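# Pass a long board through a wall slot onto two bearers

## Task

Move the long board through the slot in the grey panel wall, keeping every part of it inside the slot (never above the wall or beyond either end of it), and set it down flat on top of the two wooden bearers on the far side. The bearers must be its only support: the board may not touch the table, the wall or any offcut, and it must run crosswise over each bearer rather than lengthwise along it. Both bearers and all offcuts must end up resting on the table top. The result has to hold on its own without the robot, the grippers must hold no loose object at the end, and both arms should release and pull away.

## Robot and tools

Robot: two 6-joint arms, left_arm and right_arm, each with a two-finger gripper. Scene frame: origin on the table top midway between the arms, +x out over the table, +z up, left_arm on the +y side. Bases: left_arm at (-0.036, +0.296, 0) m, quat_wxyz (+0.997, 0, 0, -0.080); right_arm at (-0.009, -0.372, 0) m, quat_wxyz (+1.000, 0, 0, -0.010). Fingers point along the gripper's +z and close along its y axis; end_effector_position is the spot between the pads, roughly 1 cm short of the tips. A wrist camera mount sits on each gripper and can collide too.

Row layout (used by execute_actions and move): one row of 14 numbers in [-1, 1] covering both arms, even if one is idle: left_arm waist, shoulder, elbow, wrist pitch, wrist yaw, wrist roll, opening, then right_arm in the same order. Joint entries are scaled offsets, not poses: 1.0 equals 1.202 rad (waist), 1.258 (shoulder), 1.238 (elbow), 2.073 (wrist pitch), 2.022 (wrist yaw and roll). Opening is absolute: +1 fully open, -1 closed. Joint ranges in rad: waist -2.618 to 3.054, shoulder 0.000 to 3.142, elbow 0.000 to 3.142, wrist pitch -1.571 to 1.571, wrist yaw -1.571 to 1.571, wrist roll -2.094 to 2.094; true ends may differ by 0.036 rad.

execute_actions(actions): a list of actions; each action is a list of up to 15 rows, one row per 1/30 s step, the final row repeating to fill 15 steps. Offsets in every row of an action count from the angles at the start of that action (for the first action, the last reported angles), not from the previous row. An action asking any joint to exceed its range by over 0.036 rad is rejected for both arms; if the first action or any malformed one fails, nothing in the call runs. An empty list just returns the current state and images.

move(target, speed, blocking): target is one 14-number row; its offsets are measured from the most recent reported Joint positions. All joints travel in step so they finish together, so the hand follows a curve and does not avoid obstacles or the other arm. speed (rad/s, 0.01 to 2, default 0.5) caps the joint with farthest to travel; paths last 0.5 to 10 s. With blocking=false you get control back after 0.5 s; check with wait(0) and use wait or stop before sending more motion. Its extra line reports the ending (done, off_target, moving, held, fault), limits=held or limits=none, and each arm's joint farthest from target. Faster moves and targets set deeper past a contact hit and press harder.

wait(seconds): 0 to 10 s, arms keep their last command. stop(): brakes a running move; needs room. zoom_image(camera, region): region [x0, y0, x1, y1] in pixels, at most 504 by 504. Cameras: cam_head_left, cam_head_right, cam_high, cam_low (896x504) and cam_left_wrist, cam_right_wrist (504x504). read_manual(section) returns only licence text ("licences"). finished_scene(scene) closes the current scene by its number and cannot be undone; call it only when the setup is stable and released.

Results: a state line per arm with end_effector_position (m) and end_effector_quat_wxyz in the scene frame, less accurate at long reach; Joint positions and Joint velocities per arm (six joints in rad or rad/s, then finger gap in m, 0.094 m when fully open); Joint targets (what joints are currently driven toward); grip_measured on the command scale; step readings with HELD marking held-back steps. "joint sent to its limit" means a joint reached its end; "joint command not followed" means a clearance check altered targets. MOTOR HOT appears from 75 °C; at 90 °C the arm halts for 10 s, and at 100 °C it goes limp and drops. FAULT lines signal stops.

Motion limits: each step, a joint's target may lead its measured angle by at most 0.202 (waist), 0.258 (shoulder), 0.238 (elbow), 0.573 (wrist pitch), 0.522 (wrist yaw, roll) rad, and targets putting the gripper over 70 mm from where it is are scaled back, so big changes need several actions. Arms can sag under zero offsets; correct by commanding back toward the wanted angles.

Gripping: to hold, command an opening below grip_measured, about 0.03 lower for a firm hold. Pads push about 50 to 62 N; thin parts are gripped weaker.

Avoid: arm-to-arm contact, knocking anything off the table, dropping or slamming the board, hard shoves, toppling bearers or offcuts, and lifting the board over the wall. Loose objects may get small random nudges. Finish with open grippers moved clear.

Each tool is called in YAML: its name, and indented under it one key for each argument.

## Session

I'll start by looking at the current state of the scene.

execute_actions:
  actions: []

Scene clock: 0.00 s.
left_arm: end_effector_position=(+0.3379, +0.2969, +0.3569) grip_measured=+1.000 end_effector_quat_wxyz=(+0.219, +0.416, +0.644, +0.603) | right_arm: end_effector_position=(+0.5263, -0.1497, +0.2995) grip_measured=+1.000 end_effector_quat_wxyz=(+0.719, -0.550, +0.410, +0.110)
Joint names: [waist, shoulder, elbow, wrist pitch, wrist yaw, wrist roll]
Joint positions: left_arm=[-0.265  1.271  1.199 -0.287 -1.046  1.482  0.094] | right_arm=[ 0.162  2.058  1.539  0.617 -0.939 -0.699  0.094]
Joint velocities: left_arm=[ 0.002  0.017 -0.002 -0.007 -0.022  0.007  0.   ] | right_arm=[-0.022 -0.007 -0.007 -0.051 -0.095 -0.066  0.   ]
Motor temperatures (°C, as the motors report them): left_arm=[16 15 14 17 15 14] | right_arm=[17 17 13 15 14 16]
Joint targets: left_arm=[-0.265 1.264 1.208 -0.288 -1.049 1.475] | right_arm=[0.162 2.051 1.546 0.610 -0.937 -0.694]

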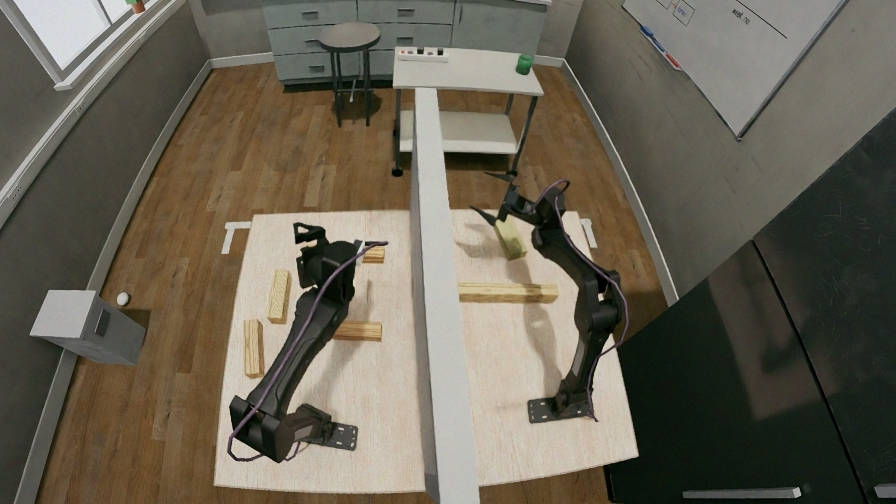

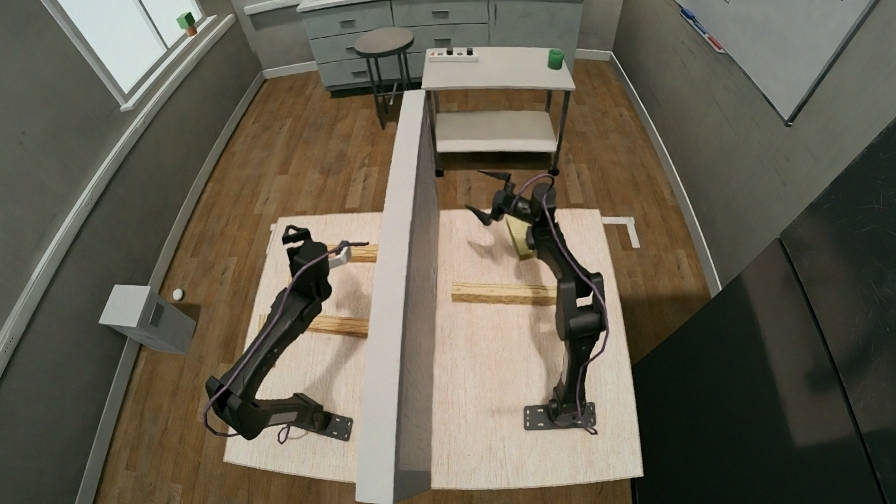

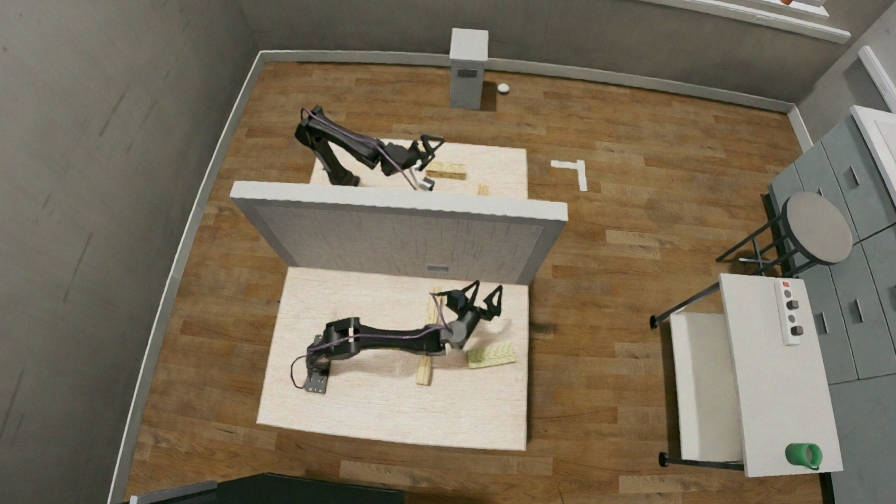

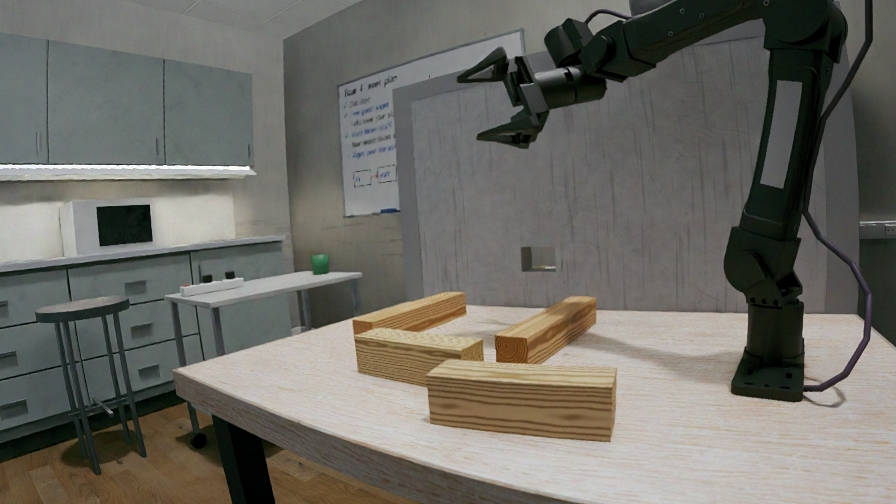

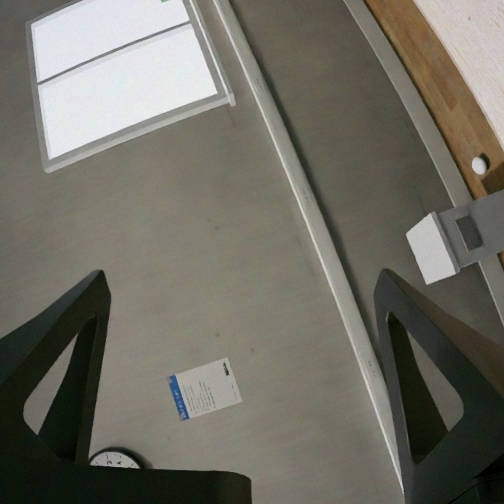

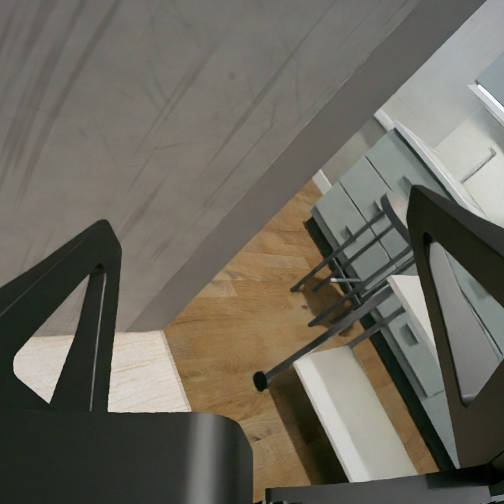

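zoom_image:
  camera: "cam_head_left"
  region: [200, 180, 660, 504]

zoom_image:
  camera: "cam_high"
  region: [220, 90, 580, 460]

zoom_image:
  camera: "cam_low"
  region: [330, 200, 700, 460]

Region (200, 180, 660, 504) of cam_head_left's 896x504 image, scaled by 1.096, with more detail than that image has; it fills the top 355 rows of this view, and the rest is white.

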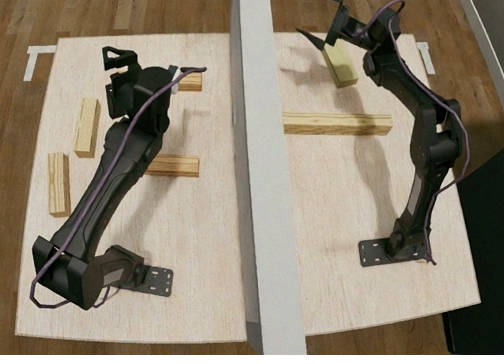

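Region (220, 90, 580, 460) of cam_high's 896x504 image, scaled by 1.362, with more detail than that image has; it fills the left 490 columns of this view, and the rest is white.

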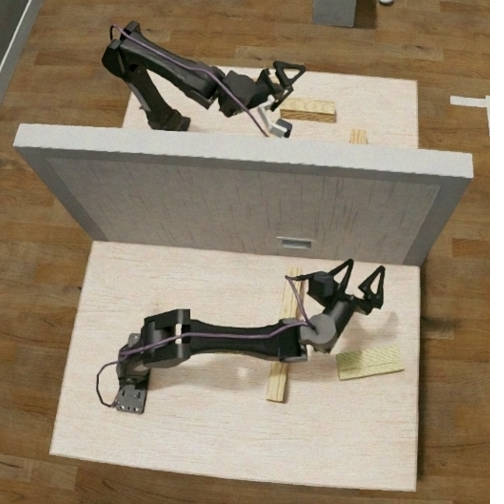

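Region (330, 200, 700, 460) of cam_low's 896x504 image, scaled by 1.362, with more detail than that image has; it fills the top 354 rows of this view, and the rest is white.

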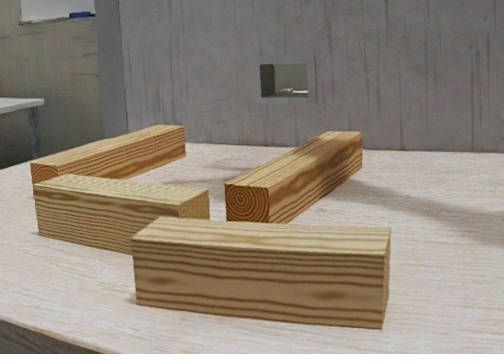

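zoom_image:
  camera: "cam_head_right"
  region: [400, 180, 660, 440]

zoom_image:
  camera: "cam_high"
  region: [380, 240, 540, 400]

Region (400, 180, 660, 440) of cam_head_right's 896x504 image, scaled by 1.938, with more detail than that image has.

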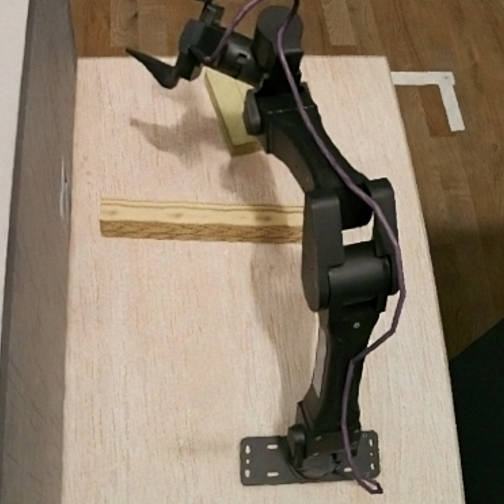

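Region (380, 240, 540, 400) of cam_high's 896x504 image, scaled by 3.150, with more detail than that image has.

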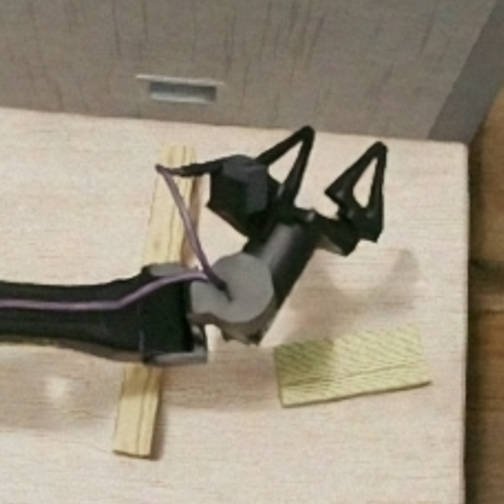

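move:
  target: [1.0, -0.295, -0.2415, 0.0, 0.517, -1.0, 1.0, 0.042, -0.057, 0.291, -1.0, 0.464, -0.336, 1.0]
  speed: 1.0

Scene clock: 7.30 s.
left_arm: end_effector_position=(+0.2101, +0.5376, +0.3151) grip_measured=+1.000 end_effector_quat_wxyz=(+0.591, -0.490, +0.636, +0.072) | right_arm: end_effector_position=(+0.3640, -0.3022, +0.1340) grip_measured=+1.000 end_effector_quat_wxyz=(+0.006, +0.701, -0.713, -0.004)
Joint names: [waist, shoulder, elbow, wrist pitch, wrist yaw, wrist roll]
Joint positions: left_arm=[ 0.93   0.927  0.918 -0.286 -0.009 -0.538  0.094] | right_arm=[ 0.203  2.009  1.867 -1.443 -0.    -1.372  0.094]
Joint velocities: left_arm=[-0.002  0.017  0.002 -0.051 -0.022 -0.007  0.   ] | right_arm=[ 0.002 -0.017  0.007  0.037 -0.007 -0.037  0.   ]
Motor temperatures (°C, as the motors report them): left_arm=[16 15 15 18 15 14] | right_arm=[17 20 15 16 14 16]
Joint targets: left_arm=[0.937 0.900 0.900 -0.287 -0.000 -0.540] | right_arm=[0.213 1.987 1.899 -1.456 -0.001 -1.379]
move: off_target (left_arm, right_arm); limits=none; left_arm: farthest joint: the shoulder, 0.027 radians from its target (0.371 radians at the start); right_arm: farthest joint: the elbow, 0.032 radians from its target (0.360 radians at the start)

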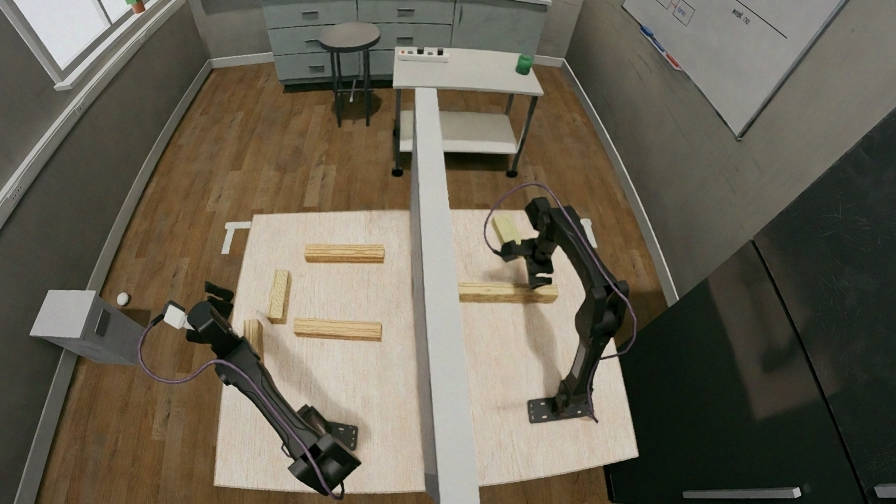

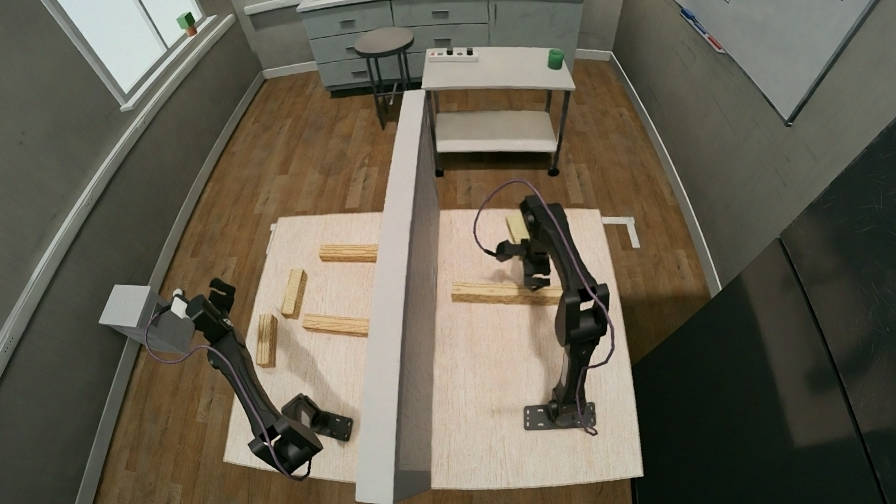

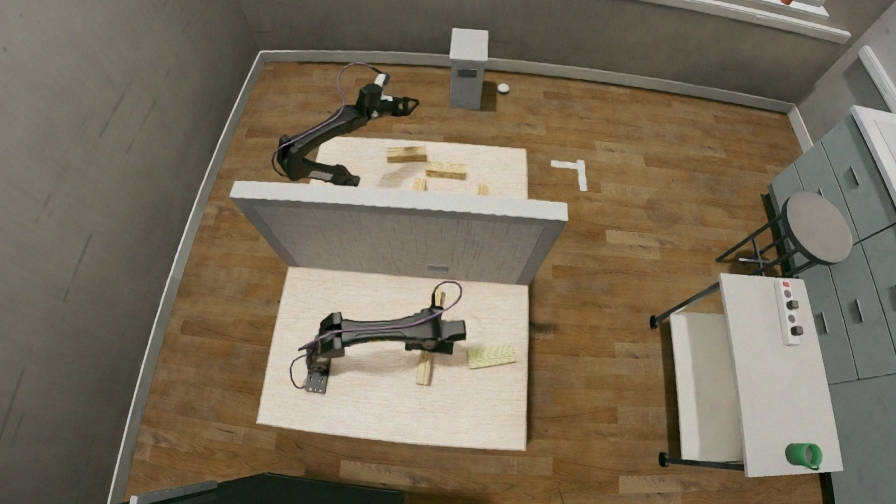

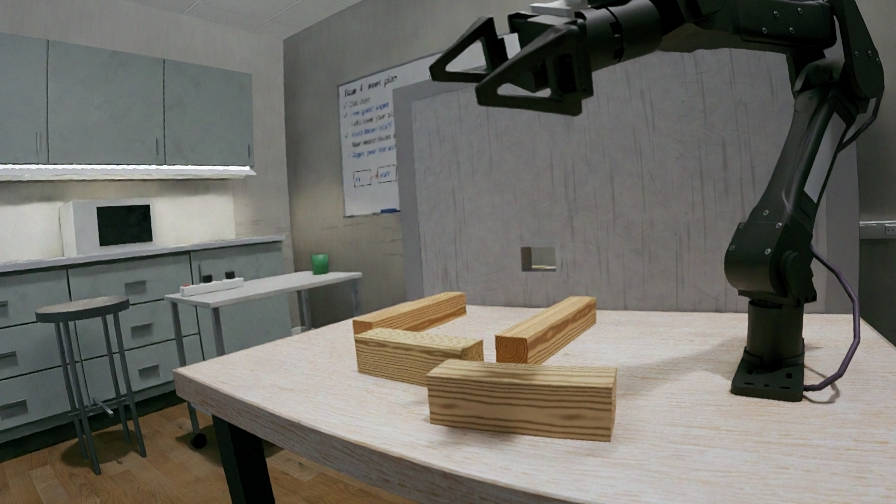

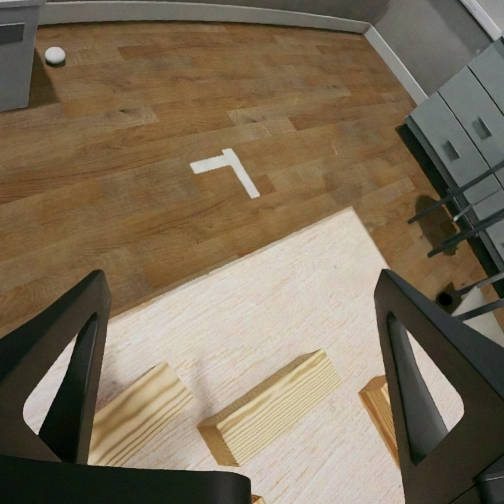

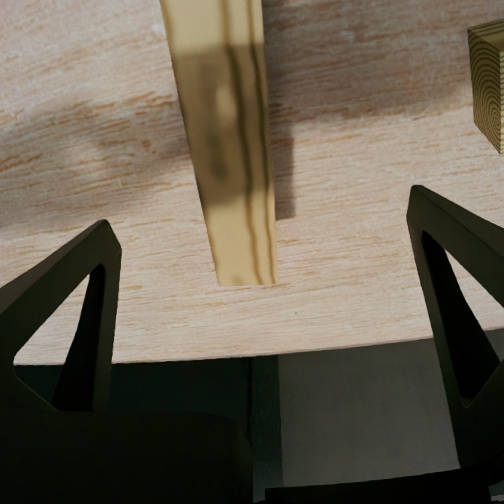

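zoom_image:
  camera: "cam_head_left"
  region: [200, 200, 480, 480]

zoom_image:
  camera: "cam_low"
  region: [480, 220, 620, 330]

Region (200, 200, 480, 480) of cam_head_left's 896x504 image, scaled by 1.800, with more detail than that image has.

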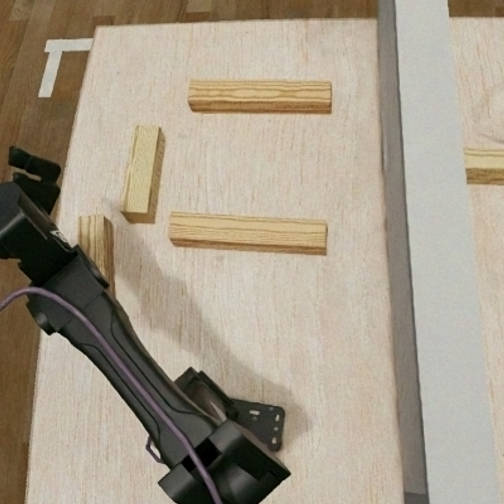

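Region (480, 220, 620, 330) of cam_low's 896x504 image, scaled by 3.600, with more detail than that image has; it fills the top 396 rows of this view, and the rest is white.

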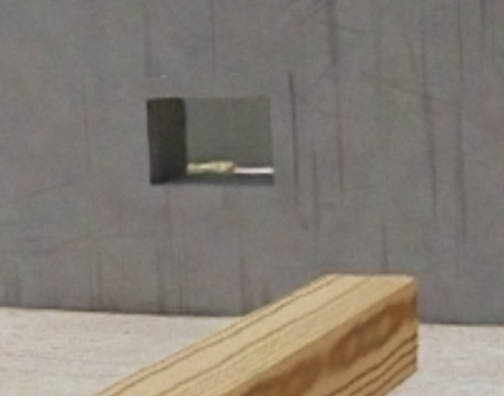

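move:
  target: [-0.860, 0.9046, 0.8869, -0.5055, 0.2536, 0.8934, 1.0, -0.3009, -0.0207, -0.2601, 0.1088, -0.2966, -0.2056, 1.0]
  speed: 0.9

Scene clock: 15.03 s.
left_arm: end_effector_position=(+0.3594, +0.1014, +0.1677) grip_measured=+1.000 end_effector_quat_wxyz=(+0.188, +0.686, +0.682, -0.168) | right_arm: end_effector_position=(+0.3607, -0.3378, +0.0876) grip_measured=+1.000 end_effector_quat_wxyz=(-0.208, +0.681, -0.674, -0.195)
Joint names: [waist, shoulder, elbow, wrist pitch, wrist yaw, wrist roll]
Joint positions: left_arm=[-0.11   2.061  1.984 -1.317  0.482  1.263  0.094] | right_arm=[-0.153  2.009  1.565 -1.221 -0.572 -1.782  0.094]
Joint velocities: left_arm=[ 0.002 -0.012 -0.002  0.037 -0.037 -0.007  0.   ] | right_arm=[ 0.002 -0.017 -0.012  0.022  0.007  0.007  0.   ]
Motor temperatures (°C, as the motors report them): left_arm=[16 16 16 19 15 14] | right_arm=[17 21 15 16 14 16]
Joint targets: left_arm=[-0.104 2.065 2.016 -1.334 0.504 1.268] | right_arm=[-0.159 1.983 1.545 -1.217 -0.600 -1.788]
move: off_target (left_arm, right_arm); limits=none; left_arm: farthest joint: the elbow, 0.032 radians from its target (1.098 radians at the start); right_arm: farthest joint: the wrist yaw, 0.028 radians from its target (0.600 radians at the start)

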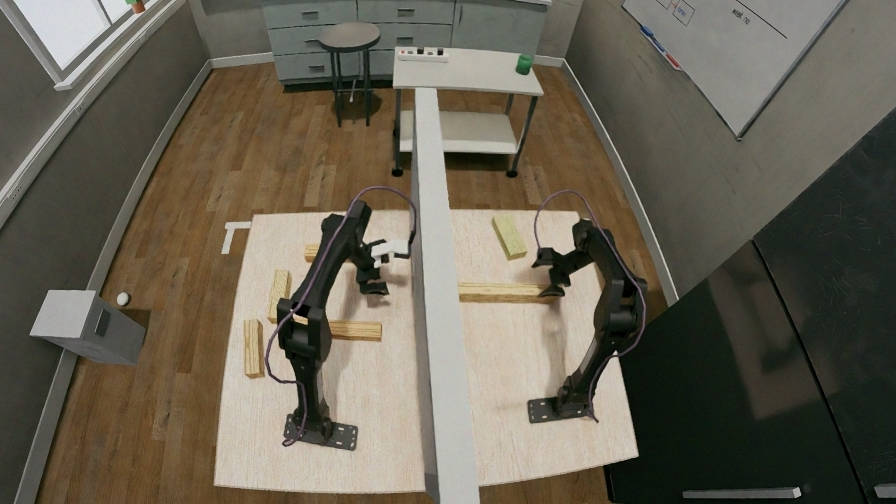

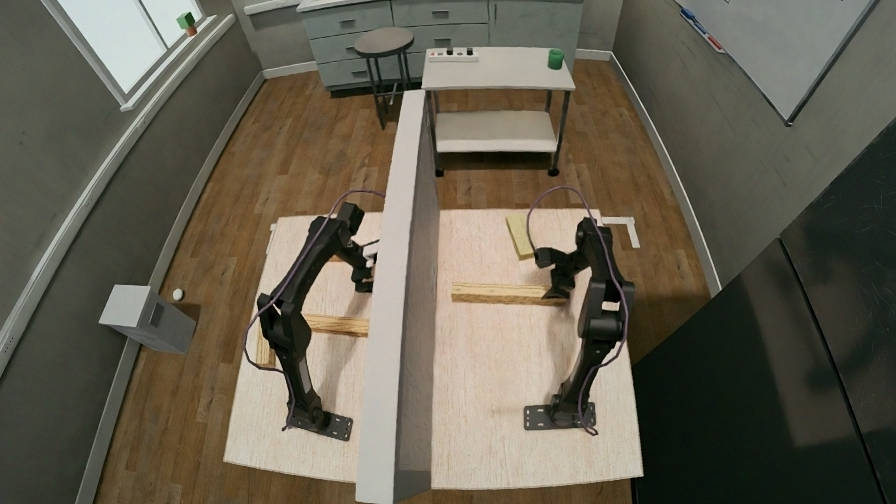

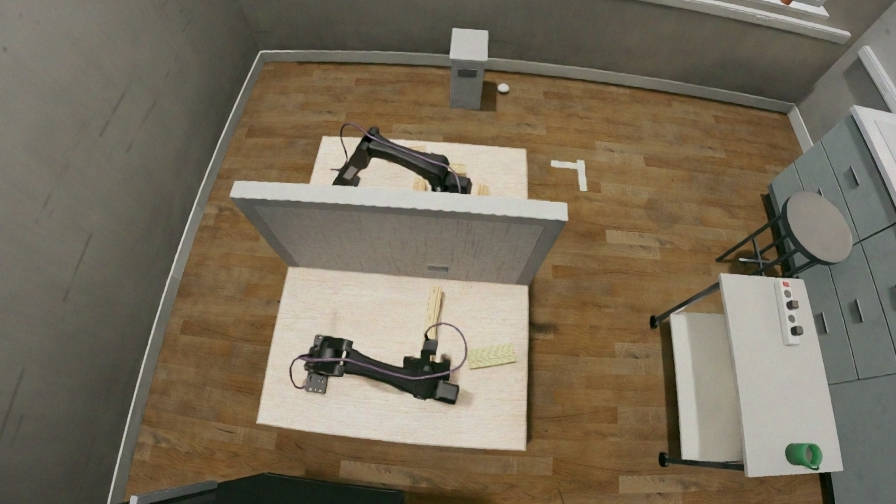

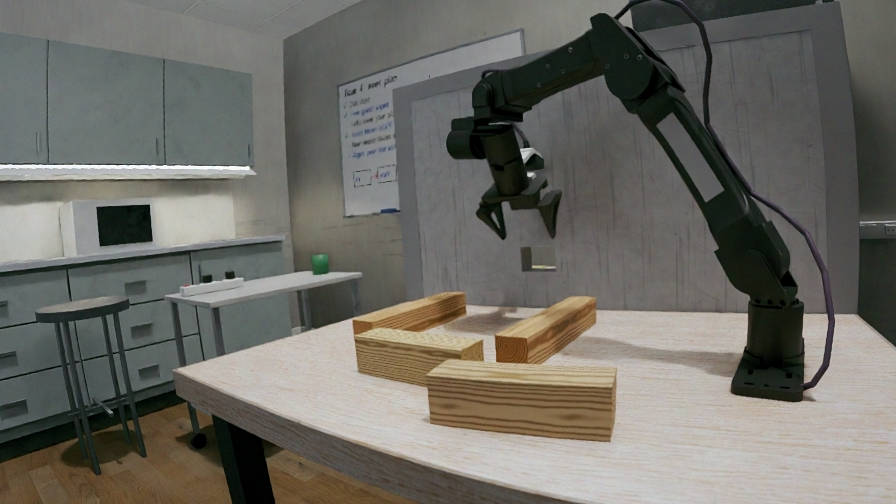

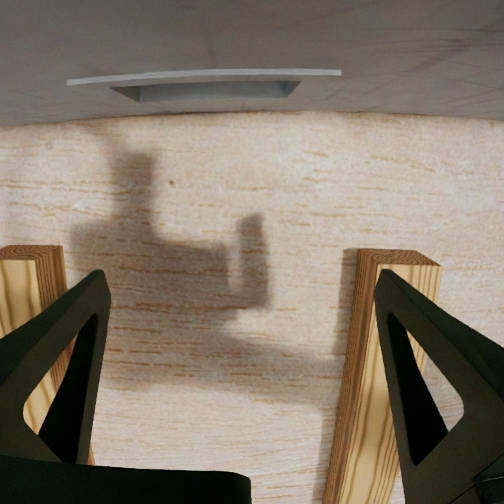

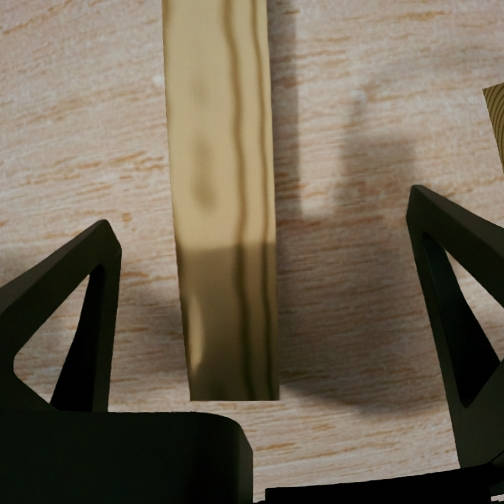

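move:
  target: [0.005, 0.003, 0.026, -0.008, 0.011, 0.0025, 1.0, -0.010, 0.0421, -0.1616, 0.0984, -0.0277, -0.0064, 1.0]
  speed: 0.3

Scene clock: 17.10 s.
left_arm: end_effector_position=(+0.3594, +0.1015, +0.1676) grip_measured=+1.000 end_effector_quat_wxyz=(+0.188, +0.687, +0.682, -0.168) | right_arm: end_effector_position=(+0.3485, -0.3314, +0.0310) grip_measured=+1.000 end_effector_quat_wxyz=(-0.212, +0.676, -0.672, -0.213)
Joint names: [waist, shoulder, elbow, wrist pitch, wrist yaw, wrist roll]
Joint positions: left_arm=[-0.11   2.061  1.984 -1.317  0.481  1.264  0.094] | right_arm=[-0.153  2.055  1.382 -1.022 -0.6   -1.788  0.094]
Joint velocities: left_arm=[-0.022  0.002  0.002 -0.007 -0.022 -0.022  0.   ] | right_arm=[-0.002  0.017 -0.002 -0.051  0.037 -0.022  0.   ]
Motor temperatures (°C, as the motors report them): left_arm=[16 16 16 18 15 14] | right_arm=[17 21 15 16 14 16]
Joint targets: left_arm=[-0.104 2.065 2.016 -1.334 0.504 1.268] | right_arm=[-0.165 2.062 1.365 -1.017 -0.628 -1.795]
move: off_target (left_arm, right_arm); limits=none; left_arm: farthest joint: the elbow, 0.032 radians from its target (0.032 radians at the start); right_arm: farthest joint: the wrist yaw, 0.028 radians from its target (0.056 radians at the start)

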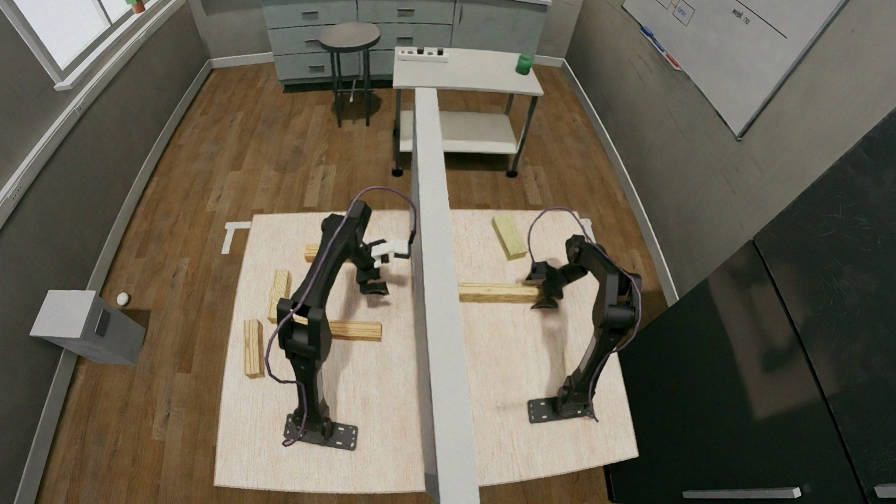

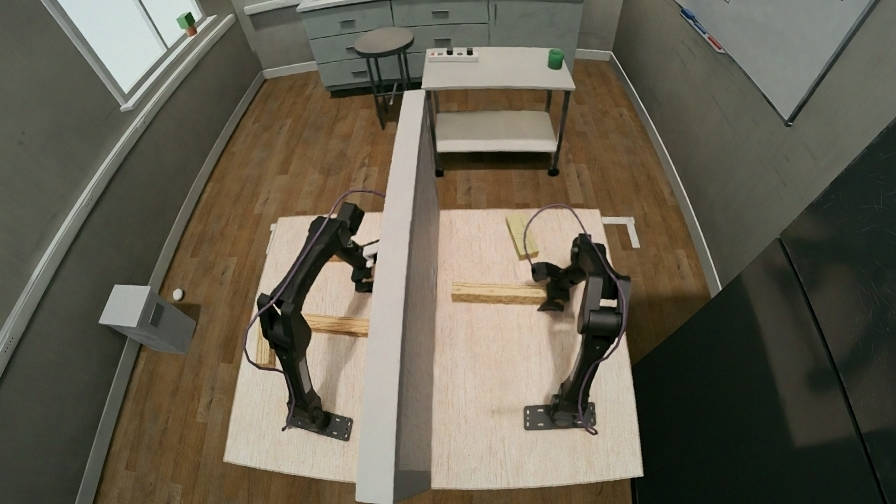

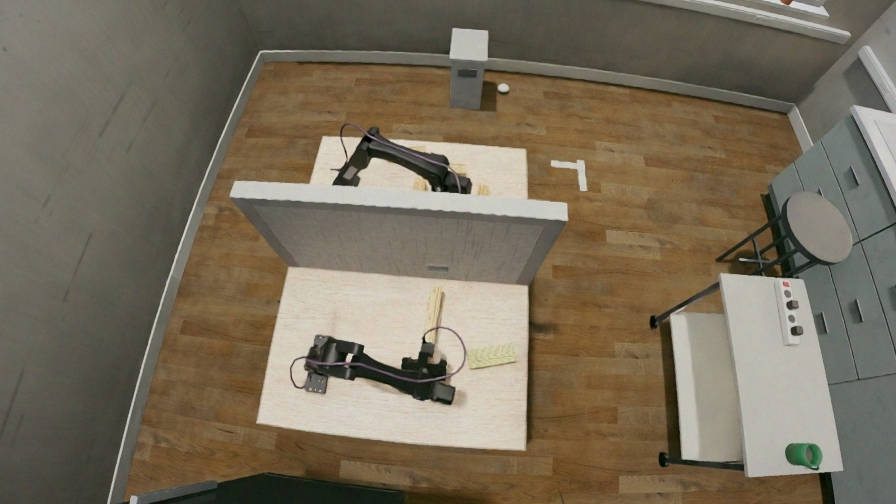

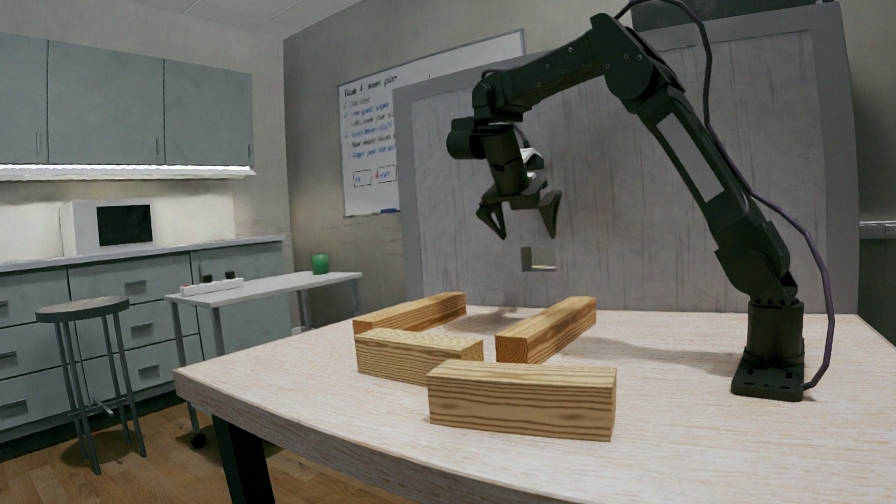

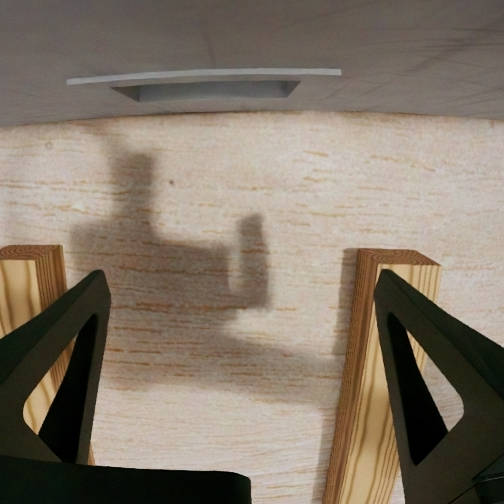

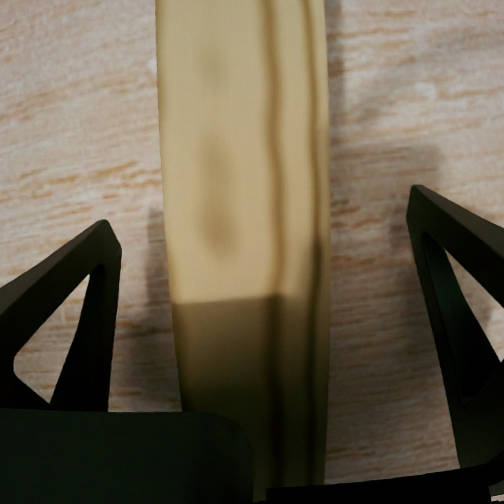

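move:
  target: [0.005, 0.003, 0.026, -0.008, 0.011, 0.002, 1.0, -0.010, 0.0246, -0.0291, 0.0232, -0.0138, -0.0035, 1.0]
  speed: 0.1

Scene clock: 18.27 s.
left_arm: end_effector_position=(+0.3594, +0.1016, +0.1676) grip_measured=+1.000 end_effector_quat_wxyz=(+0.188, +0.687, +0.682, -0.168) | right_arm: end_effector_position=(+0.3529, -0.3324, +0.0231) grip_measured=+1.000 end_effector_quat_wxyz=(-0.219, +0.677, -0.671, -0.208)
Joint names: [waist, shoulder, elbow, wrist pitch, wrist yaw, wrist roll]
Joint positions: left_arm=[-0.11   2.061  1.984 -1.317  0.481  1.264  0.094] | right_arm=[-0.156  2.071  1.372 -0.98  -0.605 -1.79   0.094]
Joint velocities: left_arm=[-0.007  0.002 -0.002 -0.11   0.007  0.081  0.   ] | right_arm=[-0.007 -0.002 -0.022 -0.007 -0.095 -0.007  0.   ]
Motor temperatures (°C, as the motors report them): left_arm=[16 17 16 18 15 14] | right_arm=[17 21 15 16 14 16]
Joint targets: left_arm=[-0.104 2.065 2.016 -1.334 0.503 1.268] | right_arm=[-0.165 2.085 1.347 -0.973 -0.627 -1.795]
move: off_target (left_arm, right_arm); limits=none; left_arm: farthest joint: the elbow, 0.032 radians from its target (0.032 radians at the start); right_arm: farthest joint: the elbow, 0.026 radians from its target (0.036 radians at the start)

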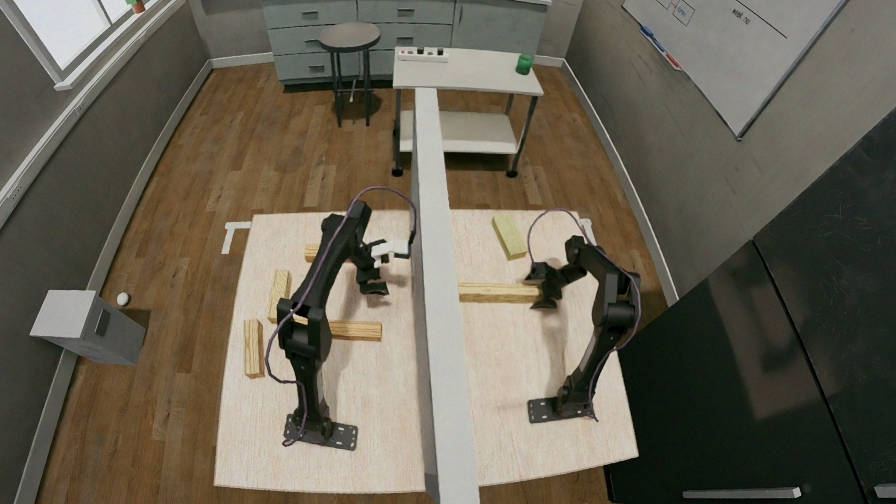

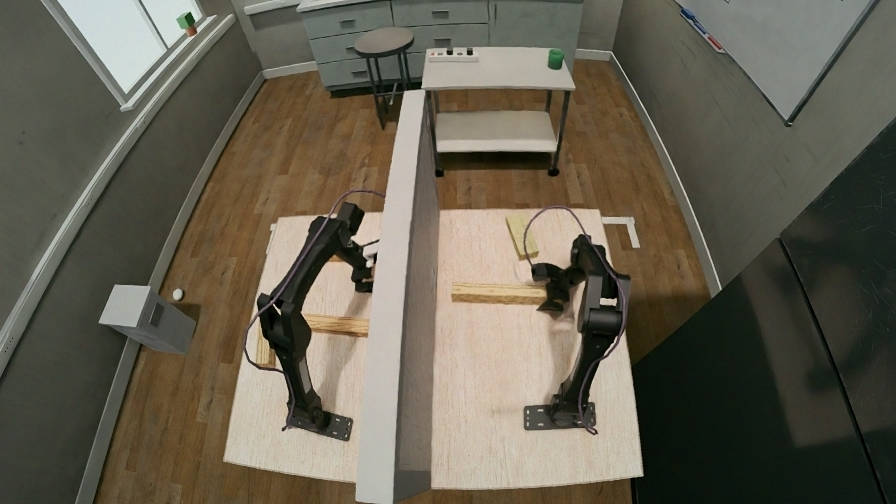

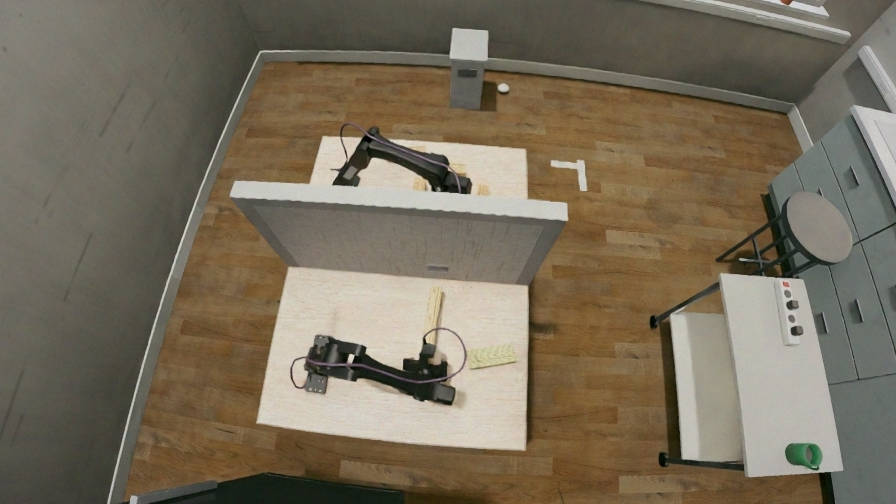

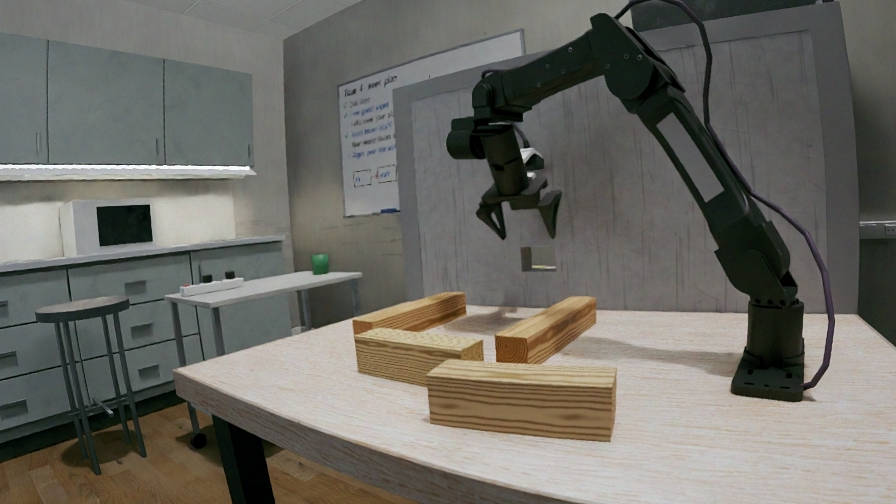

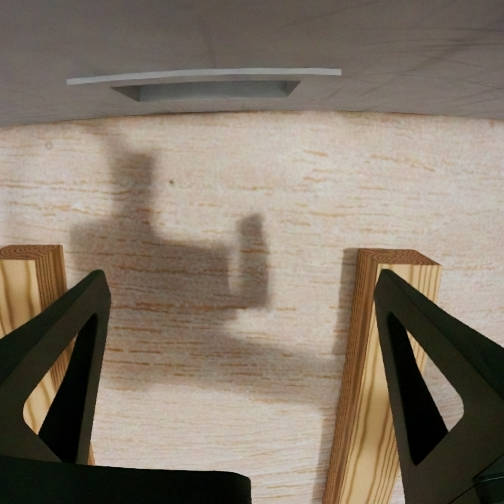

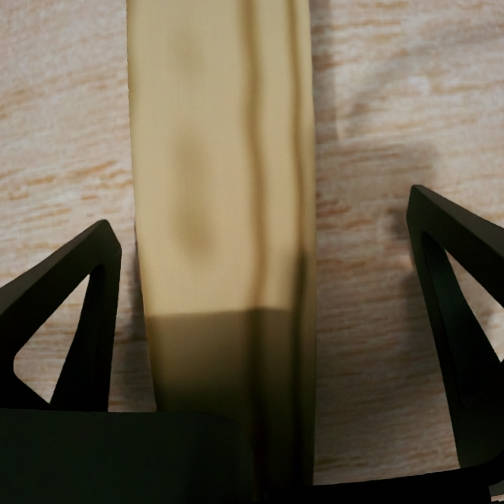

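move:
  target: [0.005, 0.003, 0.026, -0.008, 0.011, 0.002, 1.0, 0.0, -0.0326, -0.025, -0.015, -0.008, 0.0, 1.0]
  speed: 0.1

Scene clock: 21.53 s.
left_arm: end_effector_position=(+0.3593, +0.1016, +0.1676) grip_measured=+1.000 end_effector_quat_wxyz=(+0.188, +0.687, +0.682, -0.168) | right_arm: end_effector_position=(+0.3515, -0.3322, +0.0297) grip_measured=+1.000 end_effector_quat_wxyz=(-0.220, +0.678, -0.671, -0.206)
Joint names: [waist, shoulder, elbow, wrist pitch, wrist yaw, wrist roll]
Joint positions: left_arm=[-0.11   2.061  1.984 -1.318  0.48   1.264  0.094] | right_arm=[-0.156  2.052  1.372 -0.995 -0.605 -1.79   0.094]
Joint velocities: left_arm=[ 0.007 -0.032 -0.007  0.11  -0.022 -0.022  0.   ] | right_arm=[-0.032 -0.007 -0.007 -0.022 -0.022 -0.007  0.   ]
Motor temperatures (°C, as the motors report them): left_arm=[16 17 16 18 15 14] | right_arm=[17 21 15 16 14 16]
Joint targets: left_arm=[-0.104 2.065 2.016 -1.334 0.503 1.268] | right_arm=[-0.156 2.030 1.341 -1.011 -0.622 -1.790]
move: off_target (left_arm, right_arm); limits=none; left_arm: farthest joint: the elbow, 0.032 radians from its target (0.032 radians at the start); right_arm: farthest joint: the elbow, 0.031 radians from its target (0.031 radians at the start)

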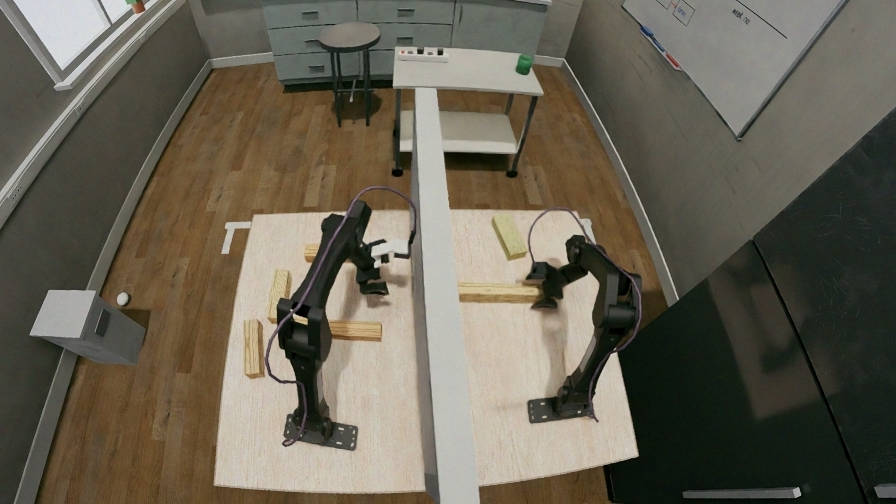

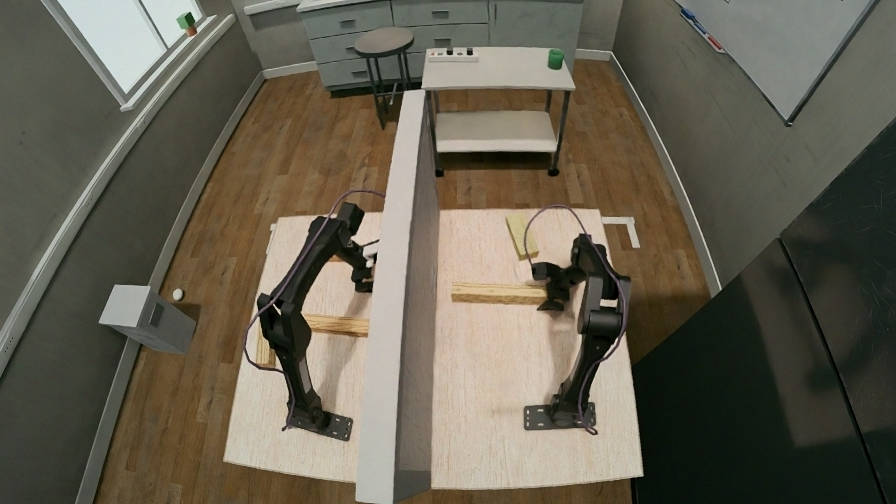

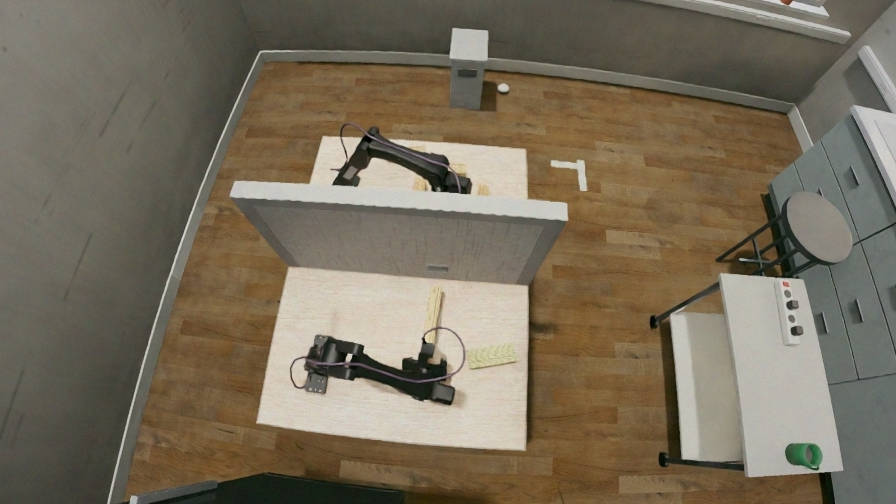

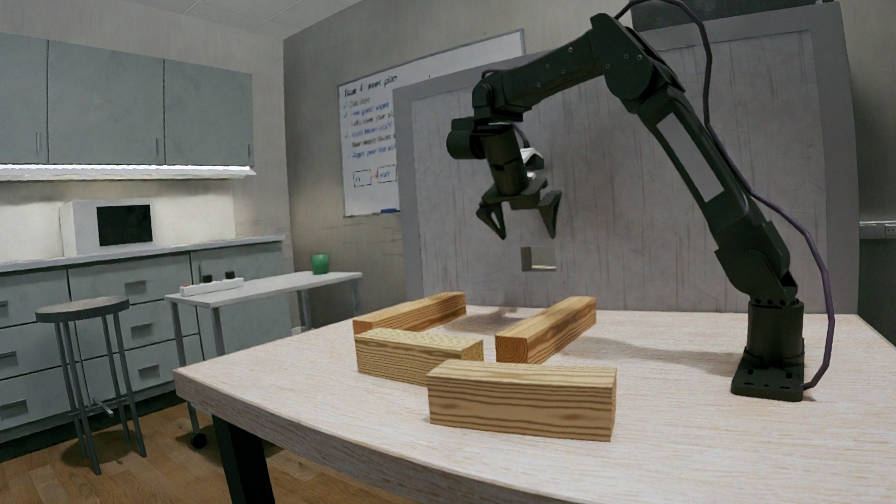

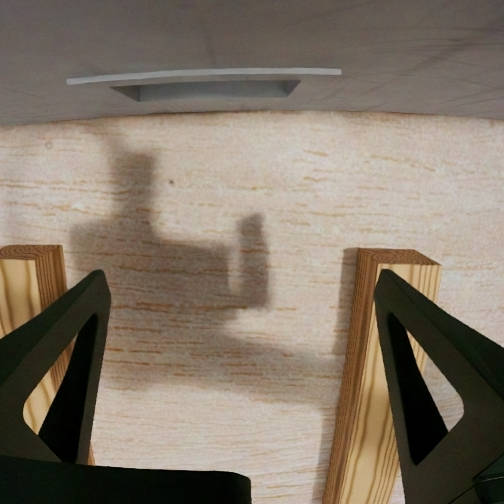

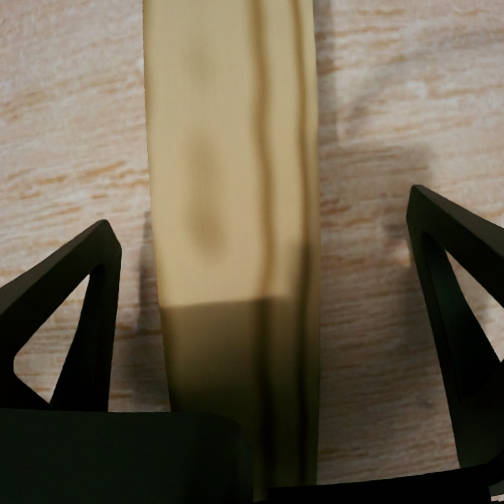

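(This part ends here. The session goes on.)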